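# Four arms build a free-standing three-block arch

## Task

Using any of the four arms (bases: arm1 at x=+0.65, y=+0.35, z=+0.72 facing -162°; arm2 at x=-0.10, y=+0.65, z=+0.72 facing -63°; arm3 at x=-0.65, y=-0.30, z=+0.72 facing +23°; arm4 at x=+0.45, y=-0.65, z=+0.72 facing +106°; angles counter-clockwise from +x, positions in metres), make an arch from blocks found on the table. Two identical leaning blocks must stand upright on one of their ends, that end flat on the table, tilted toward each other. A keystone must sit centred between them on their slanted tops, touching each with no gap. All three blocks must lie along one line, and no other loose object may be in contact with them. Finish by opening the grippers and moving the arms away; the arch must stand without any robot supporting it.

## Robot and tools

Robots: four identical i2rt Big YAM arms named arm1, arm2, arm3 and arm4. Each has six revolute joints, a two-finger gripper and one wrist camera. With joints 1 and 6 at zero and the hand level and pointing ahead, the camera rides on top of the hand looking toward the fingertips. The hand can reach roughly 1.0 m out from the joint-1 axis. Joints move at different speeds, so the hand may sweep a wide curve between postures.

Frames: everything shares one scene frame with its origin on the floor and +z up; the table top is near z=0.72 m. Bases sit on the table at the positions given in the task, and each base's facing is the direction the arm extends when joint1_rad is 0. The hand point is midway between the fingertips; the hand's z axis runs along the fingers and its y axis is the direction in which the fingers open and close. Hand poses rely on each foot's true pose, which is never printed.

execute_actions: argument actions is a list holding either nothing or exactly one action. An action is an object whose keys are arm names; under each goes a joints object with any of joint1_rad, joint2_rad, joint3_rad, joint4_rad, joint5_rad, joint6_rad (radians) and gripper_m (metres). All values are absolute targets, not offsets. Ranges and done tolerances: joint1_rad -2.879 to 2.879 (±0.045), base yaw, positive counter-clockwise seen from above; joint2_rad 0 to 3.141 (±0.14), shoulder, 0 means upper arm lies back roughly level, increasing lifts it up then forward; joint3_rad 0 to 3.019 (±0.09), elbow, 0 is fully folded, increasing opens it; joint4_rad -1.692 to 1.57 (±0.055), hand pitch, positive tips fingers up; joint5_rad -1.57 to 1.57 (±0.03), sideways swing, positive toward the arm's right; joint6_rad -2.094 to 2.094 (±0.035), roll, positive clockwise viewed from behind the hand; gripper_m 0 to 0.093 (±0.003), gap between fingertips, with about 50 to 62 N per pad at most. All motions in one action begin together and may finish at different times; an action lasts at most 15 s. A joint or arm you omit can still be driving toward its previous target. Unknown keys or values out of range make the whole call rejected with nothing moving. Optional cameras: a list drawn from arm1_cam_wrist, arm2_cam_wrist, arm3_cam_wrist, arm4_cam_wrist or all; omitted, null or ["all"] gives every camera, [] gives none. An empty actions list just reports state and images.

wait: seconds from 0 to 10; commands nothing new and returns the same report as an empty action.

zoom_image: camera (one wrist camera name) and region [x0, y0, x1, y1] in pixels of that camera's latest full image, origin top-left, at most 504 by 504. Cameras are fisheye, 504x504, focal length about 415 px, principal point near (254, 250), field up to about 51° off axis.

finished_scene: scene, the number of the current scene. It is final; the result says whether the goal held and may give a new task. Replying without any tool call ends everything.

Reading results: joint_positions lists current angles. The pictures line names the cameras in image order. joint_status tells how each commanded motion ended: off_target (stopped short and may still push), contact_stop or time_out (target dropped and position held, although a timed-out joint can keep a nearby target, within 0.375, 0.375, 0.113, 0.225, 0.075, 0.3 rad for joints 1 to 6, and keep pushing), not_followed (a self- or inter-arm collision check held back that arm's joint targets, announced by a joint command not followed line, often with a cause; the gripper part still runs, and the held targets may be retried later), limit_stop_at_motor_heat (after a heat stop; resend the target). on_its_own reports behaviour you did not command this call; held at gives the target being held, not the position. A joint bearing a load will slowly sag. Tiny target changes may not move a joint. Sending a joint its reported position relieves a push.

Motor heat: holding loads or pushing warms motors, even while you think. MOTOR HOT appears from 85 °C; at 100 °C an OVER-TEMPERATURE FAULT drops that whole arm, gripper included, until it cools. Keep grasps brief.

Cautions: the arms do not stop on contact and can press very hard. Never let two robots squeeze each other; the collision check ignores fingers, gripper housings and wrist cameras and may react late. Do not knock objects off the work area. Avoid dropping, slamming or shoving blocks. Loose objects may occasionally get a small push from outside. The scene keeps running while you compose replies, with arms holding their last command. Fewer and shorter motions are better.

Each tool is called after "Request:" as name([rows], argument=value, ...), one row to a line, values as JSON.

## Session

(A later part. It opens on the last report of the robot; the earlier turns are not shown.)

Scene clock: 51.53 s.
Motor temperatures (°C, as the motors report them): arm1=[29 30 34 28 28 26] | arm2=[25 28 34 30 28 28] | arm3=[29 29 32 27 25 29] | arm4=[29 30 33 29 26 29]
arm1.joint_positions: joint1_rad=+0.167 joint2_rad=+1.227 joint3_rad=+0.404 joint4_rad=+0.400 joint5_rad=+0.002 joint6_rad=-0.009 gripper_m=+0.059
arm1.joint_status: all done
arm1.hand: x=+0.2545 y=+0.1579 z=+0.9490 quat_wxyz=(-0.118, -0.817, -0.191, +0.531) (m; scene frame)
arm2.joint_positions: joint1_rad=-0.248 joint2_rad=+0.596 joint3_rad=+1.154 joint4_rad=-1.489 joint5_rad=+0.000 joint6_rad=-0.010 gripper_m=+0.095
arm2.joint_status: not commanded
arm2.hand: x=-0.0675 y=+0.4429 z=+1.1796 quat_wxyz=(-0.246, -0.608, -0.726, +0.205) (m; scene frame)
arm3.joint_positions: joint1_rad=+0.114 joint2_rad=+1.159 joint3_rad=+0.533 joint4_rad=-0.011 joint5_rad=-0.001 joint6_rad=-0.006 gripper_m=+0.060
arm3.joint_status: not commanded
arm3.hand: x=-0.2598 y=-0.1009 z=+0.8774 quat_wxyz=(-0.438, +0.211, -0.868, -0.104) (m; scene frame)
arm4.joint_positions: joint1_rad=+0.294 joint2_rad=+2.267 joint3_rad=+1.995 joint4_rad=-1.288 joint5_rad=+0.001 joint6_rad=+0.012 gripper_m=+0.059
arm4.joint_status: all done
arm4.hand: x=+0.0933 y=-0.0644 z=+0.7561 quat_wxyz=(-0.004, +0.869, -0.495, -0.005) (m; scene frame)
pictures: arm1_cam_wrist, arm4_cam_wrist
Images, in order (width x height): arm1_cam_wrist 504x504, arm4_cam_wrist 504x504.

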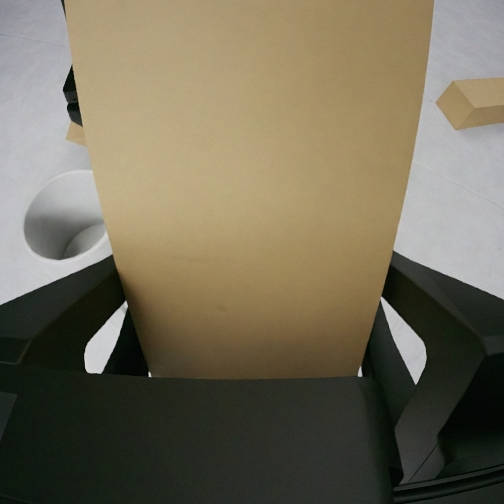

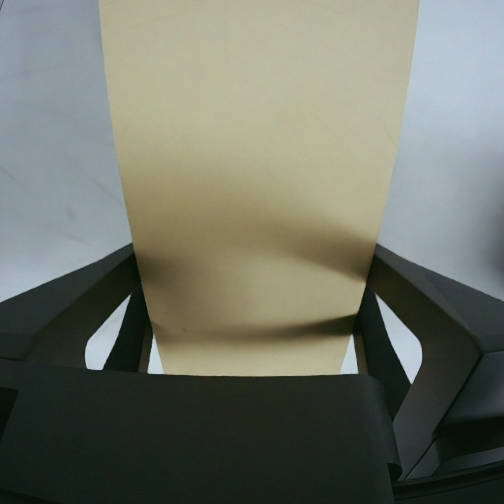

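Request:
execute_actions([
  {"arm4":{"joints":{"gripper_m":0.08}},"arm2":{"joints":{"joint1_rad":-0.166,"joint2_rad":1.3,"joint3_rad":2.24,"joint4_rad":-1.472,"joint6_rad":-0.283}}},
], cameras=[])

Request:
execute_actions([
  {"arm4":{"joints":{"joint2_rad":1.3,"joint3_rad":1.6,"joint4_rad":-1.3,"joint1_rad":0.42}},"arm2":{"joints":{"joint2_rad":1.6}}},
], cameras=[])

Request:
execute_actions([
  {"arm4":{"joints":{"joint2_rad":0.9,"joint3_rad":0.6,"joint4_rad":0.2,"joint1_rad":0.42}},"arm2":{"joints":{"joint2_rad":2.29}}},
], cameras=["arm2_cam_wrist","arm4_cam_wrist"])

Scene clock: 53.83 s.
Motor temperatures (°C, as the motors report them): arm1=[29 30 34 28 28 26] | arm2=[25 28 34 30 28 28] | arm3=[29 29 32 27 25 29] | arm4=[29 30 33 29 26 29]
arm1.joint_positions: joint1_rad=+0.167 joint2_rad=+1.227 joint3_rad=+0.404 joint4_rad=+0.400 joint5_rad=+0.002 joint6_rad=-0.009 gripper_m=+0.059
arm1.joint_status: not commanded
arm1.hand: x=+0.2545 y=+0.1579 z=+0.9490 quat_wxyz=(-0.118, -0.817, -0.191, +0.531) (m; scene frame)
arm2.joint_positions: joint1_rad=-0.169 joint2_rad=+1.292 joint3_rad=+2.213 joint4_rad=-1.483 joint5_rad=+0.000 joint6_rad=-0.271 gripper_m=+0.095
arm2.joint_status: all done
arm2.hand: x=-0.0027 y=+0.2512 z=+1.4649 quat_wxyz=(-0.344, -0.438, -0.754, +0.348) (m; scene frame)
arm3.joint_positions: joint1_rad=+0.114 joint2_rad=+1.159 joint3_rad=+0.533 joint4_rad=-0.011 joint5_rad=-0.001 joint6_rad=-0.006 gripper_m=+0.060
arm3.joint_status: not commanded
arm3.hand: x=-0.2598 y=-0.1009 z=+0.8774 quat_wxyz=(-0.438, +0.211, -0.868, -0.104) (m; scene frame)
arm4.joint_positions: joint1_rad=+0.294 joint2_rad=+2.267 joint3_rad=+1.995 joint4_rad=-1.286 joint5_rad=+0.001 joint6_rad=+0.012 gripper_m=+0.080
arm4.joint_status: all done
arm4.hand: x=+0.0930 y=-0.0640 z=+0.7564 quat_wxyz=(-0.004, +0.869, -0.495, -0.006) (m; scene frame)
pictures: none
No camera images: the call's "cameras" was empty. Leave "cameras" out to get every camera's image.

Scene clock: 55.60 s.
Motor temperatures (°C, as the motors report them): arm1=[29 30 34 28 28 26] | arm2=[25 28 34 30 28 28] | arm3=[29 29 32 27 25 29] | arm4=[29 30 33 29 26 29]
arm1.joint_positions: joint1_rad=+0.167 joint2_rad=+1.227 joint3_rad=+0.404 joint4_rad=+0.400 joint5_rad=+0.002 joint6_rad=-0.009 gripper_m=+0.059
arm1.joint_status: not commanded
arm1.hand: x=+0.2545 y=+0.1579 z=+0.9490 quat_wxyz=(-0.118, -0.817, -0.191, +0.531) (m; scene frame)
arm2.joint_positions: joint1_rad=-0.169 joint2_rad=+1.594 joint3_rad=+2.218 joint4_rad=-1.483 joint5_rad=+0.000 joint6_rad=-0.271 gripper_m=+0.095
arm2.joint_status: all done
arm2.hand: x=+0.0348 y=+0.1071 z=+1.3253 quat_wxyz=(-0.251, -0.469, -0.808, +0.252) (m; scene frame)
arm3.joint_positions: joint1_rad=+0.114 joint2_rad=+1.159 joint3_rad=+0.533 joint4_rad=-0.011 joint5_rad=-0.001 joint6_rad=-0.006 gripper_m=+0.060
arm3.joint_status: not commanded
arm3.hand: x=-0.2598 y=-0.1009 z=+0.8774 quat_wxyz=(-0.438, +0.211, -0.868, -0.104) (m; scene frame)
arm4.joint_positions: joint1_rad=+0.420 joint2_rad=+1.296 joint3_rad=+1.608 joint4_rad=-1.293 joint5_rad=-0.001 joint6_rad=+0.012 gripper_m=+0.080
arm4.joint_status: all done
arm4.hand: x=+0.1481 y=-0.2731 z=+1.1530 quat_wxyz=(-0.125, +0.860, -0.420, -0.263) (m; scene frame)
pictures: none
No camera images: the call's "cameras" was empty. Leave "cameras" out to get every camera's image.

Scene clock: 57.43 s.
Motor temperatures (°C, as the motors report them): arm1=[29 30 34 28 28 26] | arm2=[25 28 34 30 28 28] | arm3=[29 29 32 27 25 29] | arm4=[29 30 33 29 26 29]
arm1.joint_positions: joint1_rad=+0.167 joint2_rad=+1.227 joint3_rad=+0.404 joint4_rad=+0.400 joint5_rad=+0.002 joint6_rad=-0.009 gripper_m=+0.059
arm1.joint_status: not commanded
arm1.hand: x=+0.2545 y=+0.1579 z=+0.9490 quat_wxyz=(-0.118, -0.817, -0.191, +0.531) (m; scene frame)
arm2.joint_positions: joint1_rad=-0.169 joint2_rad=+2.289 joint3_rad=+2.213 joint4_rad=-1.477 joint5_rad=+0.000 joint6_rad=-0.272 gripper_m=+0.095
arm2.joint_status: all done
arm2.hand: x=+0.0730 y=-0.0325 z=+0.8789 quat_wxyz=(-0.013, -0.501, -0.865, +0.009) (m; scene frame)
arm3.joint_positions: joint1_rad=+0.114 joint2_rad=+1.159 joint3_rad=+0.533 joint4_rad=-0.011 joint5_rad=-0.001 joint6_rad=-0.006 gripper_m=+0.060
arm3.joint_status: not commanded
arm3.hand: x=-0.2598 y=-0.1009 z=+0.8774 quat_wxyz=(-0.438, +0.211, -0.868, -0.104) (m; scene frame)
arm4.joint_positions: joint1_rad=+0.420 joint2_rad=+0.903 joint3_rad=+0.607 joint4_rad=+0.183 joint5_rad=-0.001 joint6_rad=+0.012 gripper_m=+0.080
arm4.joint_status: all done
arm4.hand: x=+0.1696 y=-0.3000 z=+1.0572 quat_wxyz=(-0.286, +0.670, -0.327, -0.602) (m; scene frame)
pictures: arm2_cam_wrist, arm4_cam_wrist
Images, in order (width x height): arm2_cam_wrist 504x504, arm4_cam_wrist 504x504.

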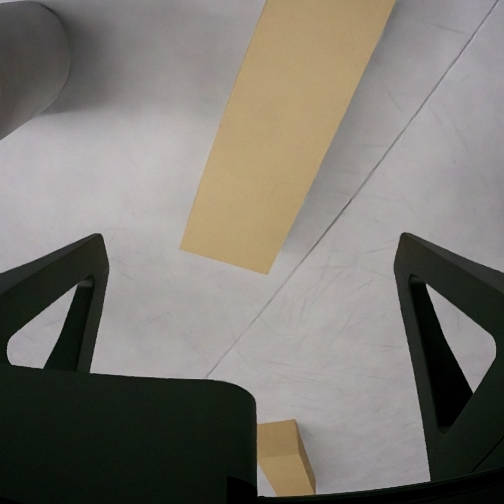

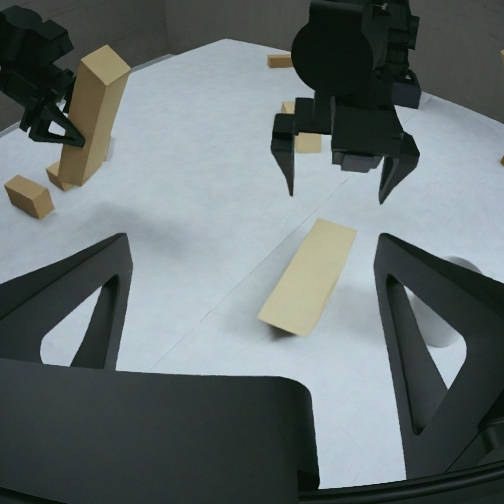

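Request:
execute_actions([
  {"arm2":{"joints":{"joint1_rad":-0.19,"joint2_rad":2.35,"joint3_rad":2.135,"joint4_rad":-1.34,"joint6_rad":0.04}}},
], cameras=["arm2_cam_wrist","arm4_cam_wrist"])

Scene clock: 59.17 s.
Motor temperatures (°C, as the motors report them): arm1=[29 30 34 28 28 26] | arm2=[25 29 34 29 28 28] | arm3=[29 29 32 27 25 29] | arm4=[29 30 33 29 26 29]
arm1.joint_positions: joint1_rad=+0.167 joint2_rad=+1.227 joint3_rad=+0.404 joint4_rad=+0.400 joint5_rad=+0.002 joint6_rad=-0.009 gripper_m=+0.059
arm1.joint_status: not commanded
arm1.hand: x=+0.2545 y=+0.1579 z=+0.9490 quat_wxyz=(-0.118, -0.817, -0.191, +0.531) (m; scene frame)
arm2.joint_positions: joint1_rad=-0.187 joint2_rad=+2.353 joint3_rad=+2.132 joint4_rad=-1.352 joint5_rad=+0.000 joint6_rad=+0.028 gripper_m=+0.095
arm2.joint_status: all done
arm2.hand: x=+0.0616 y=-0.0377 z=+0.8038 quat_wxyz=(-0.006, -0.632, -0.775, +0.001) (m; scene frame)
arm3.joint_positions: joint1_rad=+0.114 joint2_rad=+1.159 joint3_rad=+0.533 joint4_rad=-0.011 joint5_rad=-0.001 joint6_rad=-0.006 gripper_m=+0.060
arm3.joint_status: not commanded
arm3.hand: x=-0.2598 y=-0.1009 z=+0.8774 quat_wxyz=(-0.438, +0.211, -0.868, -0.104) (m; scene frame)
arm4.joint_positions: joint1_rad=+0.420 joint2_rad=+0.903 joint3_rad=+0.607 joint4_rad=+0.183 joint5_rad=-0.001 joint6_rad=+0.012 gripper_m=+0.080
arm4.joint_status: not commanded
arm4.hand: x=+0.1696 y=-0.3000 z=+1.0572 quat_wxyz=(-0.286, +0.670, -0.327, -0.602) (m; scene frame)
pictures: arm2_cam_wrist, arm4_cam_wrist
Images, in order (width x height): arm2_cam_wrist 504x504, arm4_cam_wrist 504x504.

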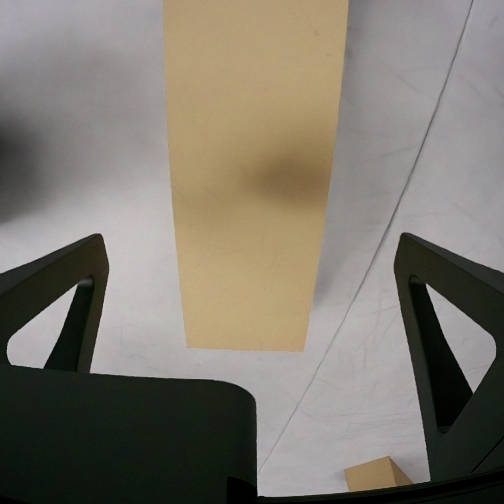

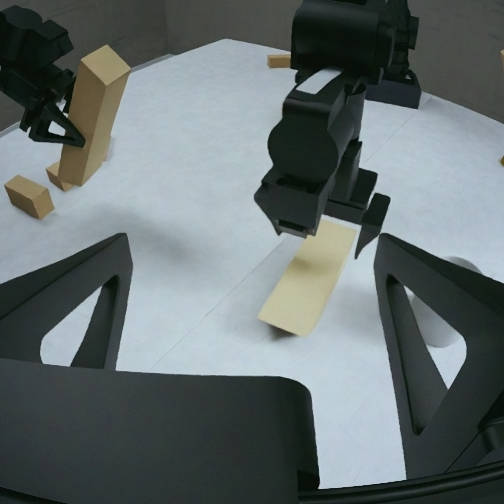

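Request:
execute_actions([
  {"arm2":{"joints":{"joint2_rad":2.40,"joint3_rad":2.09,"joint4_rad":-1.25}}},
], cameras=["arm2_cam_wrist"])

Request:
execute_actions([
  {"arm2":{"joints":{"gripper_m":0.03}}},
], cameras=["arm2_cam_wrist","arm4_cam_wrist"])

Scene clock: 60.33 s.
Motor temperatures (°C, as the motors report them): arm1=[29 30 34 28 28 26] | arm2=[25 29 34 29 28 28] | arm3=[29 29 32 27 25 29] | arm4=[29 30 33 29 26 29]
arm1.joint_positions: joint1_rad=+0.167 joint2_rad=+1.227 joint3_rad=+0.404 joint4_rad=+0.400 joint5_rad=+0.002 joint6_rad=-0.009 gripper_m=+0.059
arm1.joint_status: not commanded
arm1.hand: x=+0.2545 y=+0.1579 z=+0.9490 quat_wxyz=(-0.118, -0.817, -0.191, +0.531) (m; scene frame)
arm2.joint_positions: joint1_rad=-0.187 joint2_rad=+2.392 joint3_rad=+2.091 joint4_rad=-1.263 joint5_rad=+0.000 joint6_rad=+0.028 gripper_m=+0.095
arm2.joint_status: all done
arm2.hand: x=+0.0626 y=-0.0411 z=+0.7620 quat_wxyz=(-0.010, -0.632, -0.775, +0.004) (m; scene frame)
arm3.joint_positions: joint1_rad=+0.114 joint2_rad=+1.159 joint3_rad=+0.533 joint4_rad=-0.011 joint5_rad=-0.001 joint6_rad=-0.006 gripper_m=+0.060
arm3.joint_status: not commanded
arm3.hand: x=-0.2598 y=-0.1009 z=+0.8774 quat_wxyz=(-0.438, +0.211, -0.868, -0.104) (m; scene frame)
arm4.joint_positions: joint1_rad=+0.420 joint2_rad=+0.903 joint3_rad=+0.607 joint4_rad=+0.183 joint5_rad=-0.001 joint6_rad=+0.012 gripper_m=+0.080
arm4.joint_status: not commanded
arm4.hand: x=+0.1696 y=-0.3000 z=+1.0572 quat_wxyz=(-0.286, +0.670, -0.327, -0.602) (m; scene frame)
pictures: arm2_cam_wrist
Images, in order (width x height): arm2_cam_wrist 504x504.

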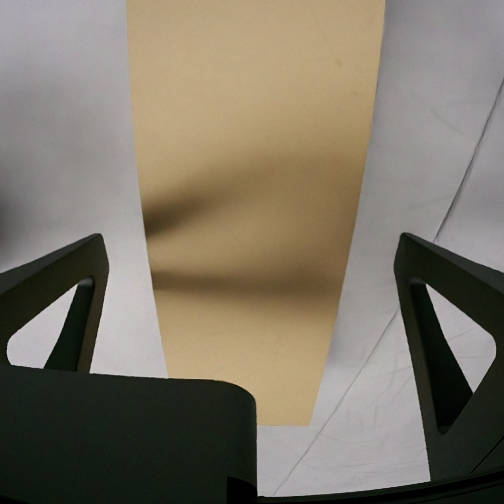

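Scene clock: 60.97 s.
Motor temperatures (°C, as the motors report them): arm1=[29 30 34 28 28 26] | arm2=[25 29 34 29 28 28] | arm3=[29 29 32 27 25 29] | arm4=[29 30 33 29 26 29]
arm1.joint_positions: joint1_rad=+0.167 joint2_rad=+1.227 joint3_rad=+0.404 joint4_rad=+0.400 joint5_rad=+0.002 joint6_rad=-0.009 gripper_m=+0.059
arm1.joint_status: not commanded
arm1.hand: x=+0.2545 y=+0.1579 z=+0.9490 quat_wxyz=(-0.118, -0.817, -0.191, +0.531) (m; scene frame)
arm2.joint_positions: joint1_rad=-0.187 joint2_rad=+2.392 joint3_rad=+2.091 joint4_rad=-1.262 joint5_rad=+0.000 joint6_rad=+0.030 gripper_m=+0.059
arm2.joint_status: gripper_m off_target (ended at +0.059, target +0.030)
arm2.hand: x=+0.0627 y=-0.0412 z=+0.7620 quat_wxyz=(-0.010, -0.632, -0.775, +0.004) (m; scene frame)
arm3.joint_positions: joint1_rad=+0.114 joint2_rad=+1.159 joint3_rad=+0.533 joint4_rad=-0.011 joint5_rad=-0.001 joint6_rad=-0.006 gripper_m=+0.060
arm3.joint_status: not commanded
arm3.hand: x=-0.2598 y=-0.1009 z=+0.8774 quat_wxyz=(-0.438, +0.211, -0.868, -0.104) (m; scene frame)
arm4.joint_positions: joint1_rad=+0.420 joint2_rad=+0.903 joint3_rad=+0.607 joint4_rad=+0.183 joint5_rad=-0.001 joint6_rad=+0.012 gripper_m=+0.080
arm4.joint_status: not commanded
arm4.hand: x=+0.1696 y=-0.3000 z=+1.0572 quat_wxyz=(-0.286, +0.670, -0.327, -0.602) (m; scene frame)
pictures: arm2_cam_wrist, arm4_cam_wrist
Images, in order (width x height): arm2_cam_wrist 504x504, arm4_cam_wrist 504x504.

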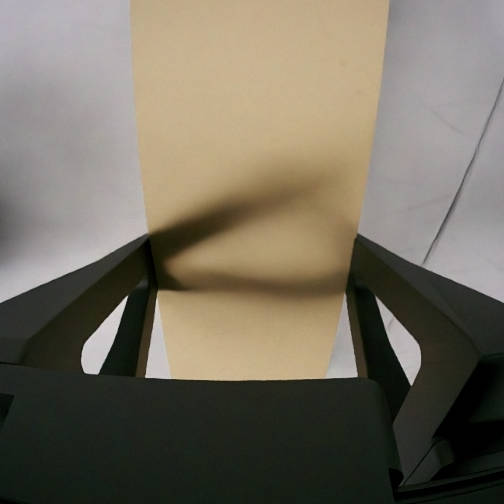

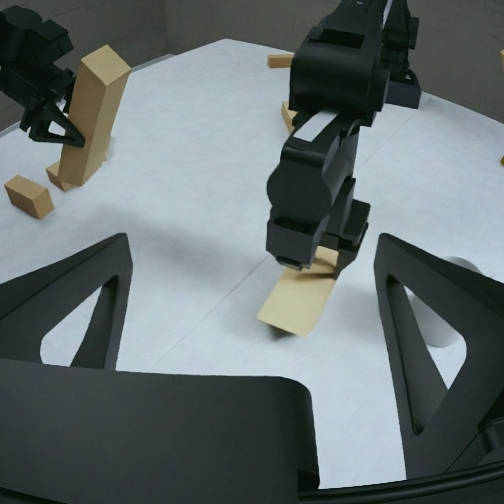

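Request:
execute_actions([
  {"arm2":{"joints":{"gripper_m":0.075}}},
], cameras=[])

Request:
execute_actions([
  {"arm2":{"joints":{"joint2_rad":2.425,"joint3_rad":2.085,"joint4_rad":-1.215}}},
], cameras=[])

Request:
execute_actions([
  {"arm2":{"joints":{"gripper_m":0.03}}},
], cameras=["arm2_cam_wrist"])

Scene clock: 61.70 s.
Motor temperatures (°C, as the motors report them): arm1=[29 30 34 28 28 26] | arm2=[25 30 34 29 28 28] | arm3=[29 29 32 27 25 29] | arm4=[29 30 33 29 26 29]
arm1.joint_positions: joint1_rad=+0.167 joint2_rad=+1.227 joint3_rad=+0.404 joint4_rad=+0.400 joint5_rad=+0.002 joint6_rad=-0.009 gripper_m=+0.059
arm1.joint_status: not commanded
arm1.hand: x=+0.2545 y=+0.1579 z=+0.9490 quat_wxyz=(-0.118, -0.817, -0.191, +0.531) (m; scene frame)
arm2.joint_positions: joint1_rad=-0.187 joint2_rad=+2.392 joint3_rad=+2.091 joint4_rad=-1.262 joint5_rad=+0.000 joint6_rad=+0.030 gripper_m=+0.075
arm2.joint_status: all done
arm2.hand: x=+0.0627 y=-0.0413 z=+0.7620 quat_wxyz=(-0.010, -0.632, -0.775, +0.004) (m; scene frame)
arm3.joint_positions: joint1_rad=+0.114 joint2_rad=+1.159 joint3_rad=+0.533 joint4_rad=-0.011 joint5_rad=-0.001 joint6_rad=-0.006 gripper_m=+0.060
arm3.joint_status: not commanded
arm3.hand: x=-0.2598 y=-0.1009 z=+0.8774 quat_wxyz=(-0.438, +0.211, -0.868, -0.104) (m; scene frame)
arm4.joint_positions: joint1_rad=+0.420 joint2_rad=+0.903 joint3_rad=+0.607 joint4_rad=+0.183 joint5_rad=-0.001 joint6_rad=+0.012 gripper_m=+0.080
arm4.joint_status: not commanded
arm4.hand: x=+0.1696 y=-0.3000 z=+1.0572 quat_wxyz=(-0.286, +0.670, -0.327, -0.602) (m; scene frame)
pictures: none
No camera images: the call's "cameras" was empty. Leave "cameras" out to get every camera's image.

Scene clock: 62.43 s.
Motor temperatures (°C, as the motors report them): arm1=[29 30 34 28 28 26] | arm2=[25 30 34 29 28 28] | arm3=[29 29 32 27 25 29] | arm4=[29 30 33 29 26 29]
arm1.joint_positions: joint1_rad=+0.167 joint2_rad=+1.227 joint3_rad=+0.404 joint4_rad=+0.400 joint5_rad=+0.002 joint6_rad=-0.009 gripper_m=+0.059
arm1.joint_status: not commanded
arm1.hand: x=+0.2545 y=+0.1579 z=+0.9490 quat_wxyz=(-0.118, -0.817, -0.191, +0.531) (m; scene frame)
arm2.joint_positions: joint1_rad=-0.187 joint2_rad=+2.407 joint3_rad=+2.091 joint4_rad=-1.228 joint5_rad=+0.000 joint6_rad=+0.030 gripper_m=+0.075
arm2.joint_status: all done
arm2.hand: x=+0.0642 y=-0.0472 z=+0.7522 quat_wxyz=(-0.018, -0.632, -0.774, +0.010) (m; scene frame)
arm3.joint_positions: joint1_rad=+0.114 joint2_rad=+1.159 joint3_rad=+0.533 joint4_rad=-0.011 joint5_rad=-0.001 joint6_rad=-0.006 gripper_m=+0.060
arm3.joint_status: not commanded
arm3.hand: x=-0.2598 y=-0.1009 z=+0.8774 quat_wxyz=(-0.438, +0.211, -0.868, -0.104) (m; scene frame)
arm4.joint_positions: joint1_rad=+0.420 joint2_rad=+0.903 joint3_rad=+0.607 joint4_rad=+0.183 joint5_rad=-0.001 joint6_rad=+0.012 gripper_m=+0.080
arm4.joint_status: not commanded
arm4.hand: x=+0.1696 y=-0.3000 z=+1.0572 quat_wxyz=(-0.286, +0.670, -0.327, -0.602) (m; scene frame)
pictures: none
No camera images: the call's "cameras" was empty. Leave "cameras" out to get every camera's image.

Scene clock: 63.03 s.
Motor temperatures (°C, as the motors report them): arm1=[29 30 34 28 28 26] | arm2=[25 30 34 29 28 28] | arm3=[29 29 32 27 25 29] | arm4=[29 29 33 29 26 29]
arm1.joint_positions: joint1_rad=+0.167 joint2_rad=+1.227 joint3_rad=+0.404 joint4_rad=+0.400 joint5_rad=+0.002 joint6_rad=-0.009 gripper_m=+0.059
arm1.joint_status: not commanded
arm1.hand: x=+0.2545 y=+0.1579 z=+0.9490 quat_wxyz=(-0.118, -0.817, -0.191, +0.531) (m; scene frame)
arm2.joint_positions: joint1_rad=-0.187 joint2_rad=+2.407 joint3_rad=+2.091 joint4_rad=-1.227 joint5_rad=+0.000 joint6_rad=+0.030 gripper_m=+0.059
arm2.joint_status: gripper_m off_target (ended at +0.059, target +0.030)
arm2.hand: x=+0.0642 y=-0.0475 z=+0.7522 quat_wxyz=(-0.018, -0.633, -0.774, +0.010) (m; scene frame)
arm3.joint_positions: joint1_rad=+0.114 joint2_rad=+1.159 joint3_rad=+0.533 joint4_rad=-0.011 joint5_rad=-0.001 joint6_rad=-0.006 gripper_m=+0.060
arm3.joint_status: not commanded
arm3.hand: x=-0.2598 y=-0.1009 z=+0.8774 quat_wxyz=(-0.438, +0.211, -0.868, -0.104) (m; scene frame)
arm4.joint_positions: joint1_rad=+0.420 joint2_rad=+0.903 joint3_rad=+0.607 joint4_rad=+0.183 joint5_rad=-0.001 joint6_rad=+0.012 gripper_m=+0.080
arm4.joint_status: not commanded
arm4.hand: x=+0.1696 y=-0.3000 z=+1.0572 quat_wxyz=(-0.286, +0.670, -0.327, -0.602) (m; scene frame)
pictures: arm2_cam_wrist
Images, in order (width x height): arm2_cam_wrist 504x504.

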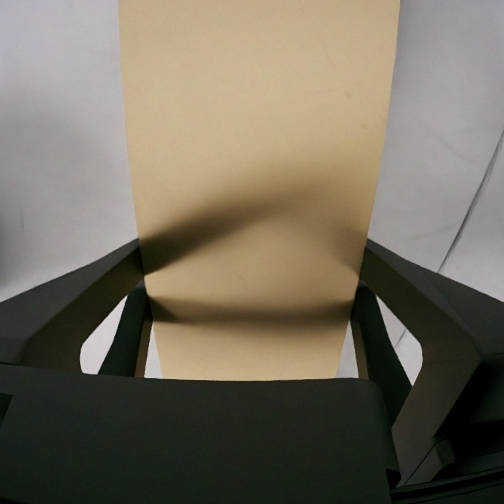

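Request:
execute_actions([
  {"arm2":{"joints":{"joint2_rad":2.14,"joint3_rad":2.25,"joint4_rad":-1.65}},"arm4":{"joints":{"joint2_rad":1.4,"joint3_rad":0.52,"joint4_rad":1.15,"gripper_m":0.093}}},
], cameras=[])

Request:
execute_actions([
  {"arm2":{"joints":{"joint1_rad":-0.363,"joint6_rad":1.18}}},
])

Scene clock: 65.73 s.
Motor temperatures (°C, as the motors report them): arm1=[29 30 34 28 28 26] | arm2=[25 30 34 29 28 28] | arm3=[29 28 32 27 25 29] | arm4=[29 29 33 29 26 29]
arm1.joint_positions: joint1_rad=+0.167 joint2_rad=+1.227 joint3_rad=+0.404 joint4_rad=+0.400 joint5_rad=+0.002 joint6_rad=-0.009 gripper_m=+0.059
arm1.joint_status: not commanded
arm1.hand: x=+0.2545 y=+0.1579 z=+0.9490 quat_wxyz=(-0.118, -0.817, -0.191, +0.531) (m; scene frame)
arm2.joint_positions: joint1_rad=-0.187 joint2_rad=+2.155 joint3_rad=+2.233 joint4_rad=-1.640 joint5_rad=+0.000 joint6_rad=+0.030 gripper_m=+0.059
arm2.joint_status: all done
arm2.hand: x=+0.0512 y=+0.0019 z=+0.9747 quat_wxyz=(-0.011, -0.633, -0.774, +0.005) (m; scene frame)
arm3.joint_positions: joint1_rad=+0.114 joint2_rad=+1.159 joint3_rad=+0.533 joint4_rad=-0.011 joint5_rad=-0.001 joint6_rad=-0.006 gripper_m=+0.060
arm3.joint_status: not commanded
arm3.hand: x=-0.2598 y=-0.1009 z=+0.8774 quat_wxyz=(-0.438, +0.211, -0.868, -0.104) (m; scene frame)
arm4.joint_positions: joint1_rad=+0.420 joint2_rad=+1.396 joint3_rad=+0.526 joint4_rad=+1.133 joint5_rad=-0.001 joint6_rad=+0.012 gripper_m=+0.093
arm4.joint_status: all done
arm4.hand: x=+0.1344 y=-0.2558 z=+1.0144 quat_wxyz=(-0.341, +0.546, -0.266, -0.718) (m; scene frame)
pictures: none
No camera images: the call's "cameras" was empty. Leave "cameras" out to get every camera's image.

Scene clock: 67.67 s.
Motor temperatures (°C, as the motors report them): arm1=[29 30 34 28 28 26] | arm2=[25 31 34 29 28 28] | arm3=[29 28 33 27 25 29] | arm4=[29 29 32 29 26 29]
arm1.joint_positions: joint1_rad=+0.167 joint2_rad=+1.227 joint3_rad=+0.404 joint4_rad=+0.400 joint5_rad=+0.002 joint6_rad=-0.009 gripper_m=+0.059
arm1.joint_status: not commanded
arm1.hand: x=+0.2545 y=+0.1579 z=+0.9490 quat_wxyz=(-0.118, -0.817, -0.191, +0.531) (m; scene frame)
arm2.joint_positions: joint1_rad=-0.357 joint2_rad=+2.155 joint3_rad=+2.233 joint4_rad=-1.640 joint5_rad=+0.001 joint6_rad=+1.168 gripper_m=+0.059
arm2.joint_status: all done
arm2.hand: x=-0.0614 y=-0.0146 z=+0.9739 quat_wxyz=(-0.011, -0.973, -0.230, -0.002) (m; scene frame)
arm3.joint_positions: joint1_rad=+0.114 joint2_rad=+1.159 joint3_rad=+0.533 joint4_rad=-0.011 joint5_rad=-0.001 joint6_rad=-0.006 gripper_m=+0.060
arm3.joint_status: not commanded
arm3.hand: x=-0.2598 y=-0.1009 z=+0.8774 quat_wxyz=(-0.438, +0.211, -0.868, -0.104) (m; scene frame)
arm4.joint_positions: joint1_rad=+0.420 joint2_rad=+1.396 joint3_rad=+0.526 joint4_rad=+1.133 joint5_rad=-0.001 joint6_rad=+0.012 gripper_m=+0.093
arm4.joint_status: not commanded
arm4.hand: x=+0.1344 y=-0.2558 z=+1.0144 quat_wxyz=(-0.341, +0.546, -0.266, -0.718) (m; scene frame)
pictures: arm1_cam_wrist, arm2_cam_wrist, arm3_cam_wrist, arm4_cam_wrist
Images, in order (width x height): arm1_cam_wrist 504x504, arm2_cam_wrist 504x504, arm3_cam_wrist 504x504, arm4_cam_wrist 504x504.

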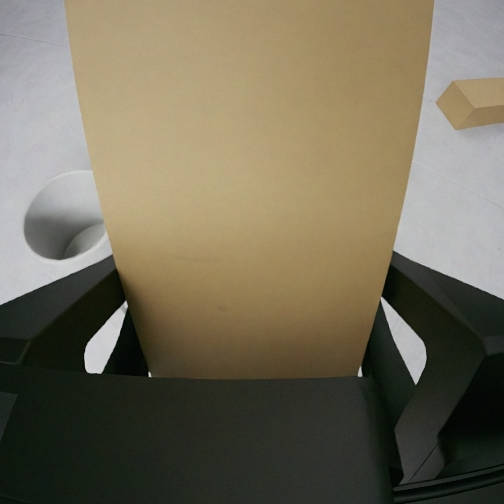

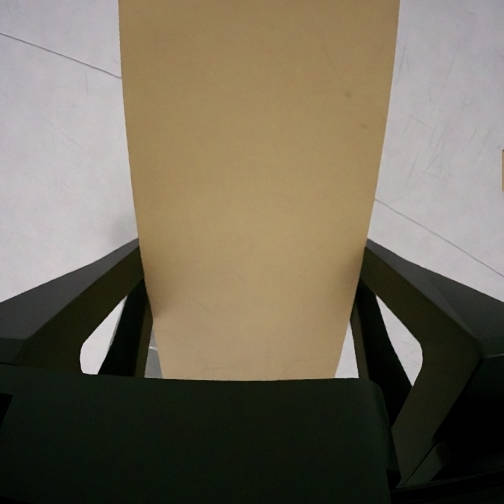

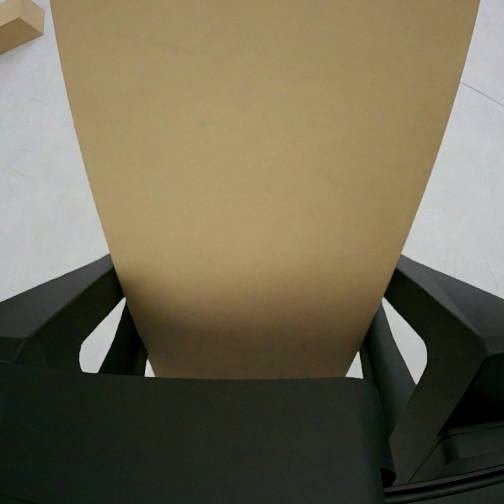

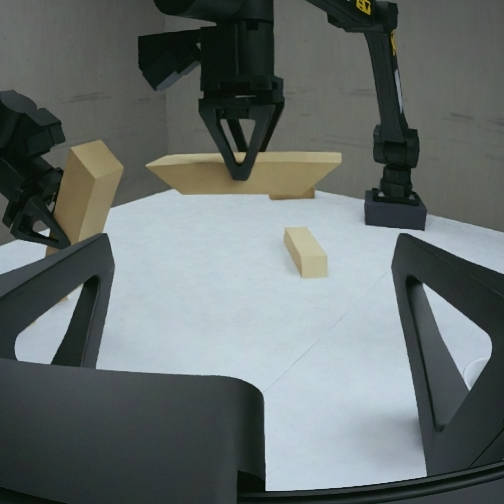

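Request:
zoom_image(camera="arm4_cam_wrist", region=[130, 120, 360, 220])

Request:
zoom_image(camera="arm4_cam_wrist", region=[0, 120, 150, 320])

Region (130, 120, 360, 220) of arm4_cam_wrist's 504x504 image, scaled by 2.191, with more detail than that image has; it fills the top 219 rows of this view, and the rest is white.

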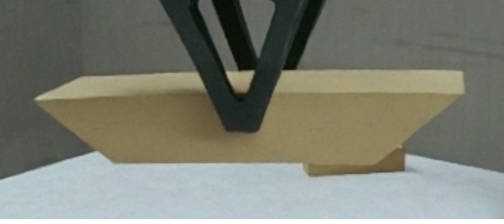

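Region (0, 120, 150, 320) of arm4_cam_wrist's 504x504 image, scaled by 2.520, with more detail than that image has; it fills the left 378 columns of this view, and the rest is white.

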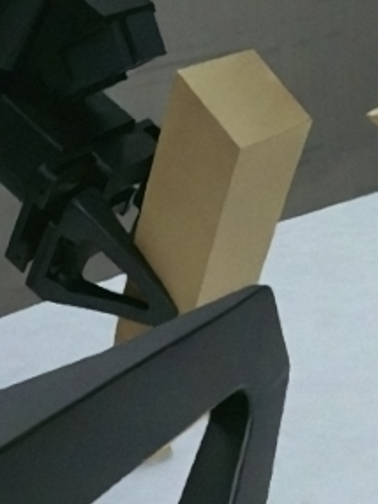

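Request:
execute_actions([
  {"arm1":{"joints":{"joint1_rad":0.2,"joint2_rad":1.58,"joint3_rad":0.72,"joint4_rad":0.52}},"arm3":{"joints":{"joint1_rad":0.09,"joint2_rad":1.33,"joint3_rad":0.63,"joint4_rad":0.32}}},
], cameras=[])

Request:
execute_actions([
  {"arm1":{"joints":{"joint2_rad":1.9,"joint3_rad":0.965,"joint4_rad":0.70}},"arm3":{"joints":{"joint2_rad":1.47}}},
], cameras=["arm4_cam_wrist"])

Scene clock: 70.03 s.
Motor temperatures (°C, as the motors report them): arm1=[29 30 35 28 28 26] | arm2=[25 31 34 29 28 28] | arm3=[29 28 33 27 25 29] | arm4=[29 29 32 29 26 29]
arm1.joint_positions: joint1_rad=+0.195 joint2_rad=+1.602 joint3_rad=+0.673 joint4_rad=+0.477 joint5_rad=+0.001 joint6_rad=-0.009 gripper_m=+0.059
arm1.joint_status: all done
arm1.hand: x=+0.1631 y=+0.0960 z=+0.9140 quat_wxyz=(-0.123, -0.821, -0.205, +0.518) (m; scene frame)
arm2.joint_positions: joint1_rad=-0.357 joint2_rad=+2.155 joint3_rad=+2.233 joint4_rad=-1.640 joint5_rad=+0.001 joint6_rad=+1.168 gripper_m=+0.059
arm2.joint_status: not commanded
arm2.hand: x=-0.0614 y=-0.0146 z=+0.9739 quat_wxyz=(-0.011, -0.973, -0.230, -0.002) (m; scene frame)
arm3.joint_positions: joint1_rad=+0.105 joint2_rad=+1.360 joint3_rad=+0.562 joint4_rad=+0.278 joint5_rad=-0.001 joint6_rad=-0.006 gripper_m=+0.060
arm3.joint_status: all done
arm3.hand: x=-0.2139 y=-0.0826 z=+0.8614 quat_wxyz=(-0.488, +0.201, -0.842, -0.113) (m; scene frame)
arm4.joint_positions: joint1_rad=+0.420 joint2_rad=+1.396 joint3_rad=+0.526 joint4_rad=+1.133 joint5_rad=-0.001 joint6_rad=+0.012 gripper_m=+0.093
arm4.joint_status: not commanded
arm4.hand: x=+0.1344 y=-0.2558 z=+1.0144 quat_wxyz=(-0.341, +0.546, -0.266, -0.718) (m; scene frame)
pictures: none
No camera images: the call's "cameras" was empty. Leave "cameras" out to get every camera's image.

Scene clock: 71.20 s.
Motor temperatures (°C, as the motors report them): arm1=[29 30 35 28 28 26] | arm2=[25 31 34 29 28 28] | arm3=[29 28 33 27 25 29] | arm4=[29 29 32 29 26 29]
arm1.joint_positions: joint1_rad=+0.195 joint2_rad=+1.925 joint3_rad=+0.922 joint4_rad=+0.659 joint5_rad=+0.001 joint6_rad=-0.008 gripper_m=+0.059
arm1.joint_status: all done
arm1.hand: x=+0.0720 y=+0.0487 z=+0.8780 quat_wxyz=(-0.134, -0.792, -0.198, +0.561) (m; scene frame)
arm2.joint_positions: joint1_rad=-0.362 joint2_rad=+2.155 joint3_rad=+2.233 joint4_rad=-1.640 joint5_rad=+0.002 joint6_rad=+1.168 gripper_m=+0.059
arm2.joint_status: not commanded
arm2.hand: x=-0.0652 y=-0.0147 z=+0.9738 quat_wxyz=(-0.011, -0.974, -0.227, -0.001) (m; scene frame)
arm3.joint_positions: joint1_rad=+0.105 joint2_rad=+1.486 joint3_rad=+0.581 joint4_rad=+0.295 joint5_rad=-0.002 joint6_rad=-0.005 gripper_m=+0.060
arm3.joint_status: all done
arm3.hand: x=-0.2088 y=-0.0799 z=+0.8144 quat_wxyz=(-0.449, +0.205, -0.863, -0.105) (m; scene frame)
arm4.joint_positions: joint1_rad=+0.420 joint2_rad=+1.396 joint3_rad=+0.526 joint4_rad=+1.133 joint5_rad=-0.001 joint6_rad=+0.012 gripper_m=+0.093
arm4.joint_status: not commanded
arm4.hand: x=+0.1344 y=-0.2558 z=+1.0144 quat_wxyz=(-0.341, +0.546, -0.266, -0.718) (m; scene frame)
pictures: arm4_cam_wrist
Images, in order (width x height): arm4_cam_wrist 504x504.

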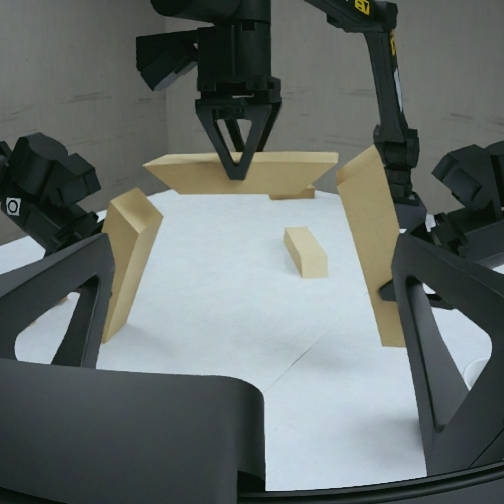

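Request:
execute_actions([
  {"arm1":{"joints":{"joint2_rad":1.985,"joint3_rad":0.90,"joint4_rad":0.755}},"arm3":{"joints":{"joint3_rad":0.65,"joint4_rad":0.35,"joint1_rad":0.085}},"arm4":{"joints":{"gripper_m":0.0}}},
])

Scene clock: 72.53 s.
Motor temperatures (°C, as the motors report them): arm1=[29 30 35 28 28 26] | arm2=[25 32 34 29 28 28] | arm3=[29 29 33 27 25 29] | arm4=[29 29 32 29 26 29]
arm1.joint_positions: joint1_rad=+0.195 joint2_rad=+2.014 joint3_rad=+0.880 joint4_rad=+0.712 joint5_rad=+0.001 joint6_rad=-0.006 gripper_m=+0.059
arm1.joint_status: all done
arm1.hand: x=+0.0916 y=+0.0590 z=+0.8173 quat_wxyz=(-0.127, -0.814, -0.202, +0.530) (m; scene frame)
arm2.joint_positions: joint1_rad=-0.362 joint2_rad=+2.155 joint3_rad=+2.233 joint4_rad=-1.640 joint5_rad=+0.002 joint6_rad=+1.168 gripper_m=+0.059
arm2.joint_status: not commanded
arm2.hand: x=-0.0652 y=-0.0147 z=+0.9738 quat_wxyz=(-0.011, -0.974, -0.227, -0.001) (m; scene frame)
arm3.joint_positions: joint1_rad=+0.101 joint2_rad=+1.486 joint3_rad=+0.583 joint4_rad=+0.308 joint5_rad=-0.002 joint6_rad=-0.005 gripper_m=+0.060
arm3.joint_status: all done
arm3.hand: x=-0.2051 y=-0.0804 z=+0.8184 quat_wxyz=(-0.457, +0.203, -0.860, -0.106) (m; scene frame)
arm4.joint_positions: joint1_rad=+0.420 joint2_rad=+1.396 joint3_rad=+0.526 joint4_rad=+1.133 joint5_rad=-0.001 joint6_rad=+0.012 gripper_m=+0.000
arm4.joint_status: all done
arm4.hand: x=+0.1344 y=-0.2558 z=+1.0144 quat_wxyz=(-0.341, +0.546, -0.266, -0.718) (m; scene frame)
pictures: arm1_cam_wrist, arm2_cam_wrist, arm3_cam_wrist, arm4_cam_wrist
Images, in order (width x height): arm1_cam_wrist 504x504, arm2_cam_wrist 504x504, arm3_cam_wrist 504x504, arm4_cam_wrist 504x504.

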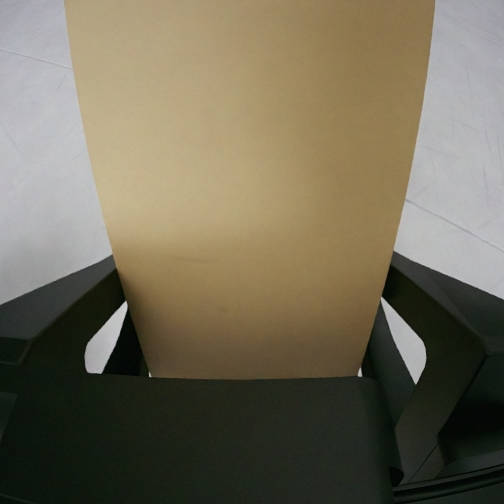

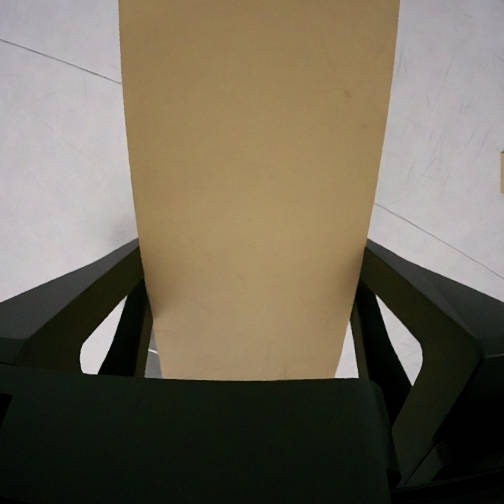

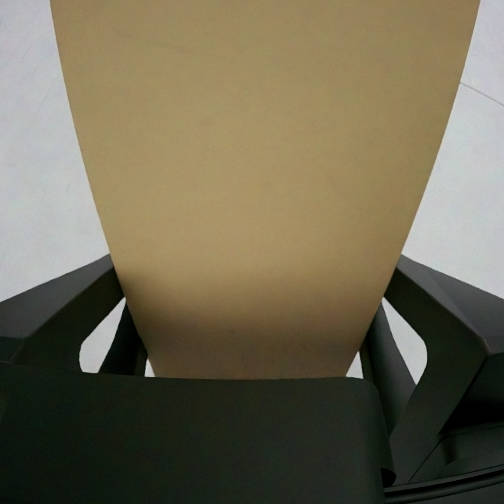

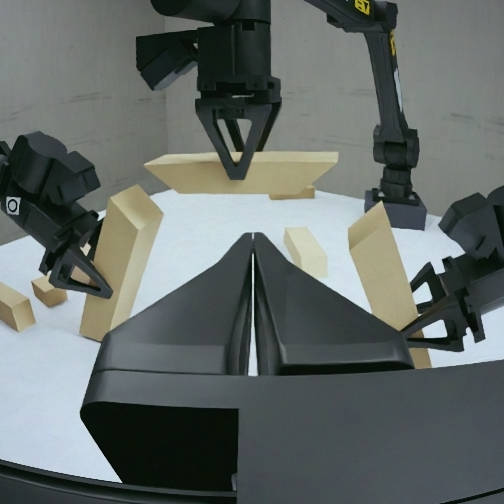

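Request:
execute_actions([
  {"arm4":{"joints":{"joint2_rad":1.3,"joint3_rad":0.33,"joint4_rad":0.88}}},
], cameras=["arm4_cam_wrist"])

Scene clock: 73.67 s.
Motor temperatures (°C, as the motors report them): arm1=[29 30 34 28 28 26] | arm2=[25 32 34 29 28 28] | arm3=[29 29 33 27 25 29] | arm4=[29 29 32 29 26 29]
arm1.joint_positions: joint1_rad=+0.195 joint2_rad=+2.014 joint3_rad=+0.880 joint4_rad=+0.712 joint5_rad=+0.001 joint6_rad=-0.006 gripper_m=+0.059
arm1.joint_status: not commanded
arm1.hand: x=+0.0916 y=+0.0590 z=+0.8173 quat_wxyz=(-0.127, -0.814, -0.202, +0.530) (m; scene frame)
arm2.joint_positions: joint1_rad=-0.362 joint2_rad=+2.155 joint3_rad=+2.233 joint4_rad=-1.640 joint5_rad=+0.002 joint6_rad=+1.168 gripper_m=+0.059
arm2.joint_status: not commanded
arm2.hand: x=-0.0652 y=-0.0147 z=+0.9738 quat_wxyz=(-0.011, -0.974, -0.227, -0.001) (m; scene frame)
arm3.joint_positions: joint1_rad=+0.101 joint2_rad=+1.486 joint3_rad=+0.583 joint4_rad=+0.308 joint5_rad=-0.002 joint6_rad=-0.005 gripper_m=+0.060
arm3.joint_status: not commanded
arm3.hand: x=-0.2051 y=-0.0804 z=+0.8184 quat_wxyz=(-0.457, +0.203, -0.860, -0.106) (m; scene frame)
arm4.joint_positions: joint1_rad=+0.420 joint2_rad=+1.293 joint3_rad=+0.331 joint4_rad=+0.891 joint5_rad=-0.001 joint6_rad=+0.012 gripper_m=+0.000
arm4.joint_status: all done
arm4.hand: x=+0.1716 y=-0.3023 z=+0.9094 quat_wxyz=(-0.293, +0.657, -0.321, -0.616) (m; scene frame)
pictures: arm4_cam_wrist
Images, in order (width x height): arm4_cam_wrist 504x504.

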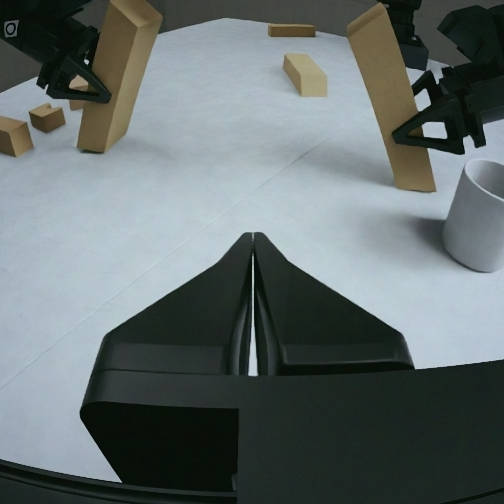

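Request:
execute_actions([
  {"arm1":{"joints":{"joint2_rad":2.03,"joint3_rad":0.985,"joint4_rad":0.745}},"arm3":{"joints":{"joint2_rad":1.51,"joint3_rad":0.68,"joint4_rad":0.40}},"arm4":{"joints":{"joint4_rad":1.02}}},
], cameras=[])

Request:
execute_actions([
  {"arm1":{"joints":{"joint2_rad":2.085,"joint3_rad":1.05}},"arm3":{"joints":{"joint2_rad":1.57,"joint3_rad":0.70,"joint4_rad":0.415}}},
], cameras=["arm4_cam_wrist"])

Scene clock: 75.07 s.
Motor temperatures (°C, as the motors report them): arm1=[29 30 34 28 28 26] | arm2=[25 32 34 29 28 28] | arm3=[29 29 33 27 25 29] | arm4=[29 29 32 29 26 29]
arm1.joint_positions: joint1_rad=+0.195 joint2_rad=+2.043 joint3_rad=+0.935 joint4_rad=+0.712 joint5_rad=+0.001 joint6_rad=-0.006 gripper_m=+0.059
arm1.joint_status: all done
arm1.hand: x=+0.0732 y=+0.0495 z=+0.8212 quat_wxyz=(-0.129, -0.807, -0.200, +0.540) (m; scene frame)
arm2.joint_positions: joint1_rad=-0.362 joint2_rad=+2.155 joint3_rad=+2.233 joint4_rad=-1.640 joint5_rad=+0.002 joint6_rad=+1.168 gripper_m=+0.059
arm2.joint_status: not commanded
arm2.hand: x=-0.0652 y=-0.0147 z=+0.9738 quat_wxyz=(-0.011, -0.974, -0.227, -0.001) (m; scene frame)
arm3.joint_positions: joint1_rad=+0.101 joint2_rad=+1.529 joint3_rad=+0.619 joint4_rad=+0.358 joint5_rad=-0.002 joint6_rad=-0.005 gripper_m=+0.060
arm3.joint_status: all done
arm3.hand: x=-0.1872 y=-0.0716 z=+0.8237 quat_wxyz=(-0.475, +0.200, -0.850, -0.110) (m; scene frame)
arm4.joint_positions: joint1_rad=+0.420 joint2_rad=+1.293 joint3_rad=+0.331 joint4_rad=+1.003 joint5_rad=-0.001 joint6_rad=+0.012 gripper_m=+0.000
arm4.joint_status: all done
arm4.hand: x=+0.1713 y=-0.3020 z=+0.9368 quat_wxyz=(-0.310, +0.622, -0.304, -0.652) (m; scene frame)
pictures: none
No camera images: the call's "cameras" was empty. Leave "cameras" out to get every camera's image.

Scene clock: 75.73 s.
Motor temperatures (°C, as the motors report them): arm1=[29 30 34 28 28 26] | arm2=[25 32 34 29 28 28] | arm3=[29 29 33 27 25 29] | arm4=[29 29 32 29 26 29]
arm1.joint_positions: joint1_rad=+0.195 joint2_rad=+2.090 joint3_rad=+1.004 joint4_rad=+0.713 joint5_rad=+0.000 joint6_rad=-0.004 gripper_m=+0.059
arm1.joint_status: all done
arm1.hand: x=+0.0523 y=+0.0385 z=+0.8188 quat_wxyz=(-0.132, -0.801, -0.198, +0.549) (m; scene frame)
arm2.joint_positions: joint1_rad=-0.362 joint2_rad=+2.155 joint3_rad=+2.233 joint4_rad=-1.640 joint5_rad=+0.002 joint6_rad=+1.168 gripper_m=+0.059
arm2.joint_status: not commanded
arm2.hand: x=-0.0652 y=-0.0147 z=+0.9738 quat_wxyz=(-0.011, -0.974, -0.227, -0.001) (m; scene frame)
arm3.joint_positions: joint1_rad=+0.100 joint2_rad=+1.581 joint3_rad=+0.647 joint4_rad=+0.382 joint5_rad=-0.002 joint6_rad=-0.004 gripper_m=+0.060
arm3.joint_status: all done
arm3.hand: x=-0.1760 y=-0.0665 z=+0.8148 quat_wxyz=(-0.475, +0.200, -0.850, -0.110) (m; scene frame)
arm4.joint_positions: joint1_rad=+0.420 joint2_rad=+1.293 joint3_rad=+0.331 joint4_rad=+1.003 joint5_rad=-0.001 joint6_rad=+0.012 gripper_m=+0.000
arm4.joint_status: not commanded
arm4.hand: x=+0.1713 y=-0.3020 z=+0.9368 quat_wxyz=(-0.310, +0.622, -0.304, -0.652) (m; scene frame)
pictures: arm4_cam_wrist
Images, in order (width x height): arm4_cam_wrist 504x504.

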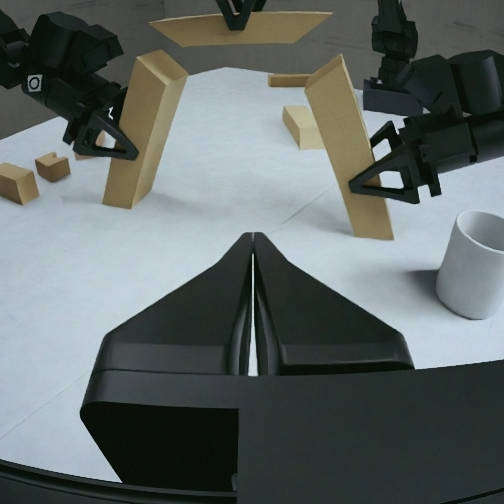

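Request:
zoom_image(camera="arm4_cam_wrist", region=[290, 40, 430, 260])

Request:
zoom_image(camera="arm4_cam_wrist", region=[80, 40, 220, 230])

Region (290, 40, 430, 260) of arm4_cam_wrist's 504x504 image, scaled by 2.291, with more detail than that image has; it fills the left 321 columns of this view, and the rest is white.

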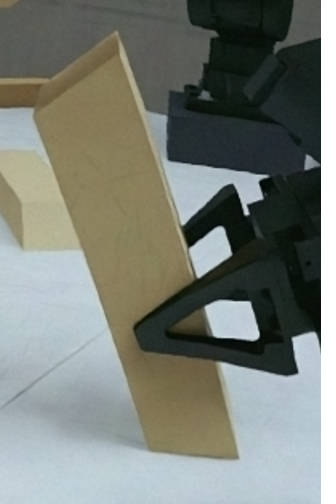

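Region (80, 40, 220, 230) of arm4_cam_wrist's 504x504 image, scaled by 2.653, with more detail than that image has; it fills the left 371 columns of this view, and the rest is white.

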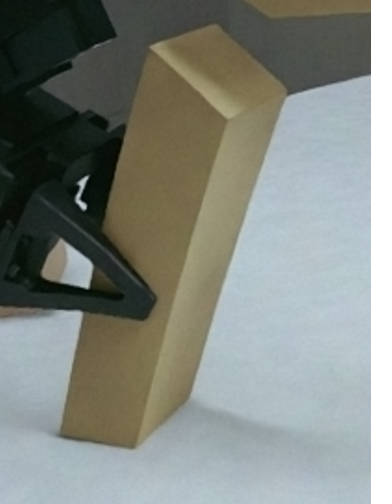

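Request:
execute_actions([
  {"arm1":{"joints":{"joint2_rad":2.102}},"arm3":{"joints":{"joint2_rad":1.592}}},
], cameras=["arm4_cam_wrist"])

Request:
zoom_image(camera="arm4_cam_wrist", region=[90, 0, 420, 260])

Scene clock: 77.10 s.
Motor temperatures (°C, as the motors report them): arm1=[29 31 34 28 28 26] | arm2=[25 32 34 29 28 28] | arm3=[29 29 33 27 25 29] | arm4=[29 29 31 29 26 29]
arm1.joint_positions: joint1_rad=+0.195 joint2_rad=+2.091 joint3_rad=+1.004 joint4_rad=+0.713 joint5_rad=+0.000 joint6_rad=-0.004 gripper_m=+0.059
arm1.joint_status: all done
arm1.hand: x=+0.0524 y=+0.0385 z=+0.8186 quat_wxyz=(-0.132, -0.801, -0.198, +0.549) (m; scene frame)
arm2.joint_positions: joint1_rad=-0.362 joint2_rad=+2.155 joint3_rad=+2.233 joint4_rad=-1.640 joint5_rad=+0.002 joint6_rad=+1.168 gripper_m=+0.059
arm2.joint_status: not commanded
arm2.hand: x=-0.0652 y=-0.0147 z=+0.9738 quat_wxyz=(-0.011, -0.974, -0.227, -0.001) (m; scene frame)
arm3.joint_positions: joint1_rad=+0.100 joint2_rad=+1.587 joint3_rad=+0.650 joint4_rad=+0.387 joint5_rad=-0.002 joint6_rad=-0.004 gripper_m=+0.060
arm3.joint_status: all done
arm3.hand: x=-0.1746 y=-0.0658 z=+0.8141 quat_wxyz=(-0.476, +0.200, -0.850, -0.110) (m; scene frame)
arm4.joint_positions: joint1_rad=+0.420 joint2_rad=+1.293 joint3_rad=+0.331 joint4_rad=+1.003 joint5_rad=-0.001 joint6_rad=+0.012 gripper_m=+0.000
arm4.joint_status: not commanded
arm4.hand: x=+0.1713 y=-0.3020 z=+0.9368 quat_wxyz=(-0.310, +0.622, -0.304, -0.652) (m; scene frame)
pictures: arm4_cam_wrist
Images, in order (width x height): arm4_cam_wrist 504x504.

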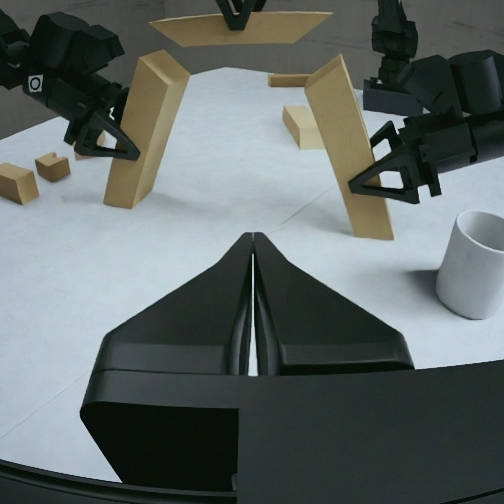

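Region (90, 0, 420, 260) of arm4_cam_wrist's 504x504 image, scaled by 1.527, with more detail than that image has; it fills the top 397 rows of this view, and the rest is white.

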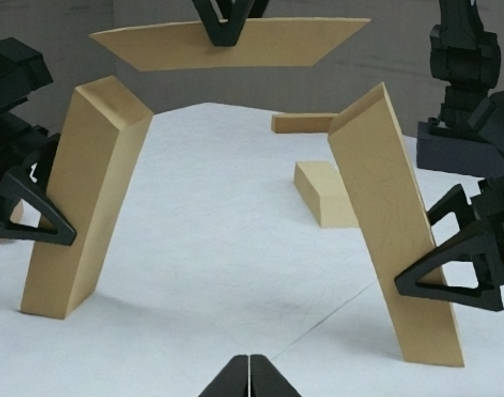

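Request:
execute_actions([
  {"arm2":{"joints":{"joint3_rad":2.178,"joint4_rad":-1.577,"joint5_rad":0.028}}},
], cameras=["arm4_cam_wrist","arm1_cam_wrist","arm3_cam_wrist"])

Request:
zoom_image(camera="arm4_cam_wrist", region=[110, 0, 390, 140])

Scene clock: 78.23 s.
Motor temperatures (°C, as the motors report them): arm1=[29 31 34 28 28 26] | arm2=[25 32 34 29 28 28] | arm3=[29 29 33 27 25 29] | arm4=[29 29 31 29 26 29]
arm1.joint_positions: joint1_rad=+0.195 joint2_rad=+2.091 joint3_rad=+1.004 joint4_rad=+0.713 joint5_rad=+0.000 joint6_rad=-0.004 gripper_m=+0.059
arm1.joint_status: not commanded
arm1.hand: x=+0.0524 y=+0.0385 z=+0.8186 quat_wxyz=(-0.132, -0.801, -0.198, +0.549) (m; scene frame)
arm2.joint_positions: joint1_rad=-0.362 joint2_rad=+2.153 joint3_rad=+2.171 joint4_rad=-1.590 joint5_rad=+0.025 joint6_rad=+1.168 gripper_m=+0.059
arm2.joint_status: all done
arm2.hand: x=-0.0690 y=-0.0136 z=+0.9519 quat_wxyz=(-0.005, -0.974, -0.227, +0.009) (m; scene frame)
arm3.joint_positions: joint1_rad=+0.100 joint2_rad=+1.587 joint3_rad=+0.650 joint4_rad=+0.387 joint5_rad=-0.002 joint6_rad=-0.004 gripper_m=+0.060
arm3.joint_status: not commanded
arm3.hand: x=-0.1746 y=-0.0658 z=+0.8141 quat_wxyz=(-0.476, +0.200, -0.850, -0.110) (m; scene frame)
arm4.joint_positions: joint1_rad=+0.420 joint2_rad=+1.293 joint3_rad=+0.331 joint4_rad=+1.003 joint5_rad=-0.001 joint6_rad=+0.012 gripper_m=+0.000
arm4.joint_status: not commanded
arm4.hand: x=+0.1713 y=-0.3020 z=+0.9368 quat_wxyz=(-0.310, +0.622, -0.304, -0.652) (m; scene frame)
pictures: arm1_cam_wrist, arm3_cam_wrist, arm4_cam_wrist
Images, in order (width x height): arm1_cam_wrist 504x504, arm3_cam_wrist 504x504, arm4_cam_wrist 504x504.

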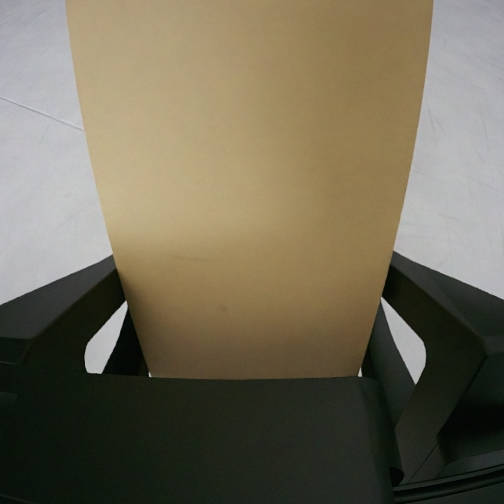

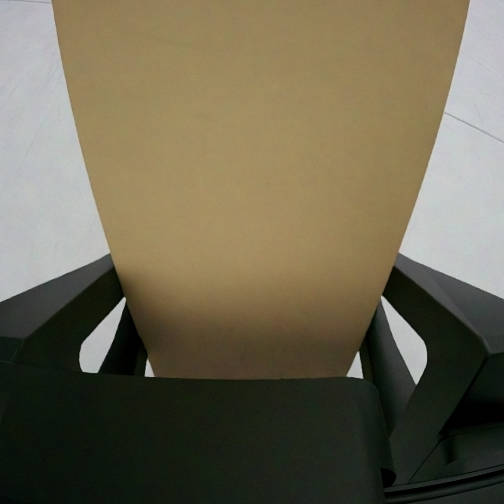

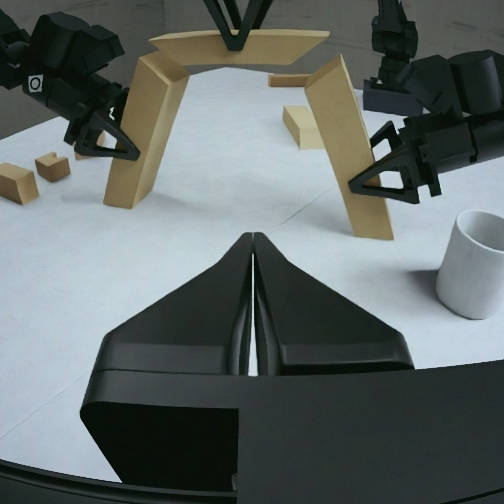

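Region (110, 0, 390, 140) of arm4_cam_wrist's 504x504 image, scaled by 1.800, with more detail than that image has.

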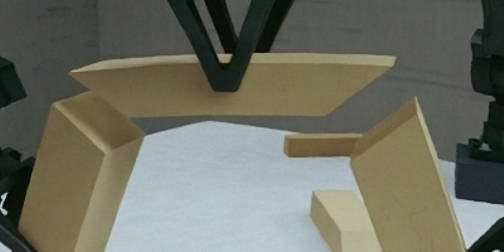

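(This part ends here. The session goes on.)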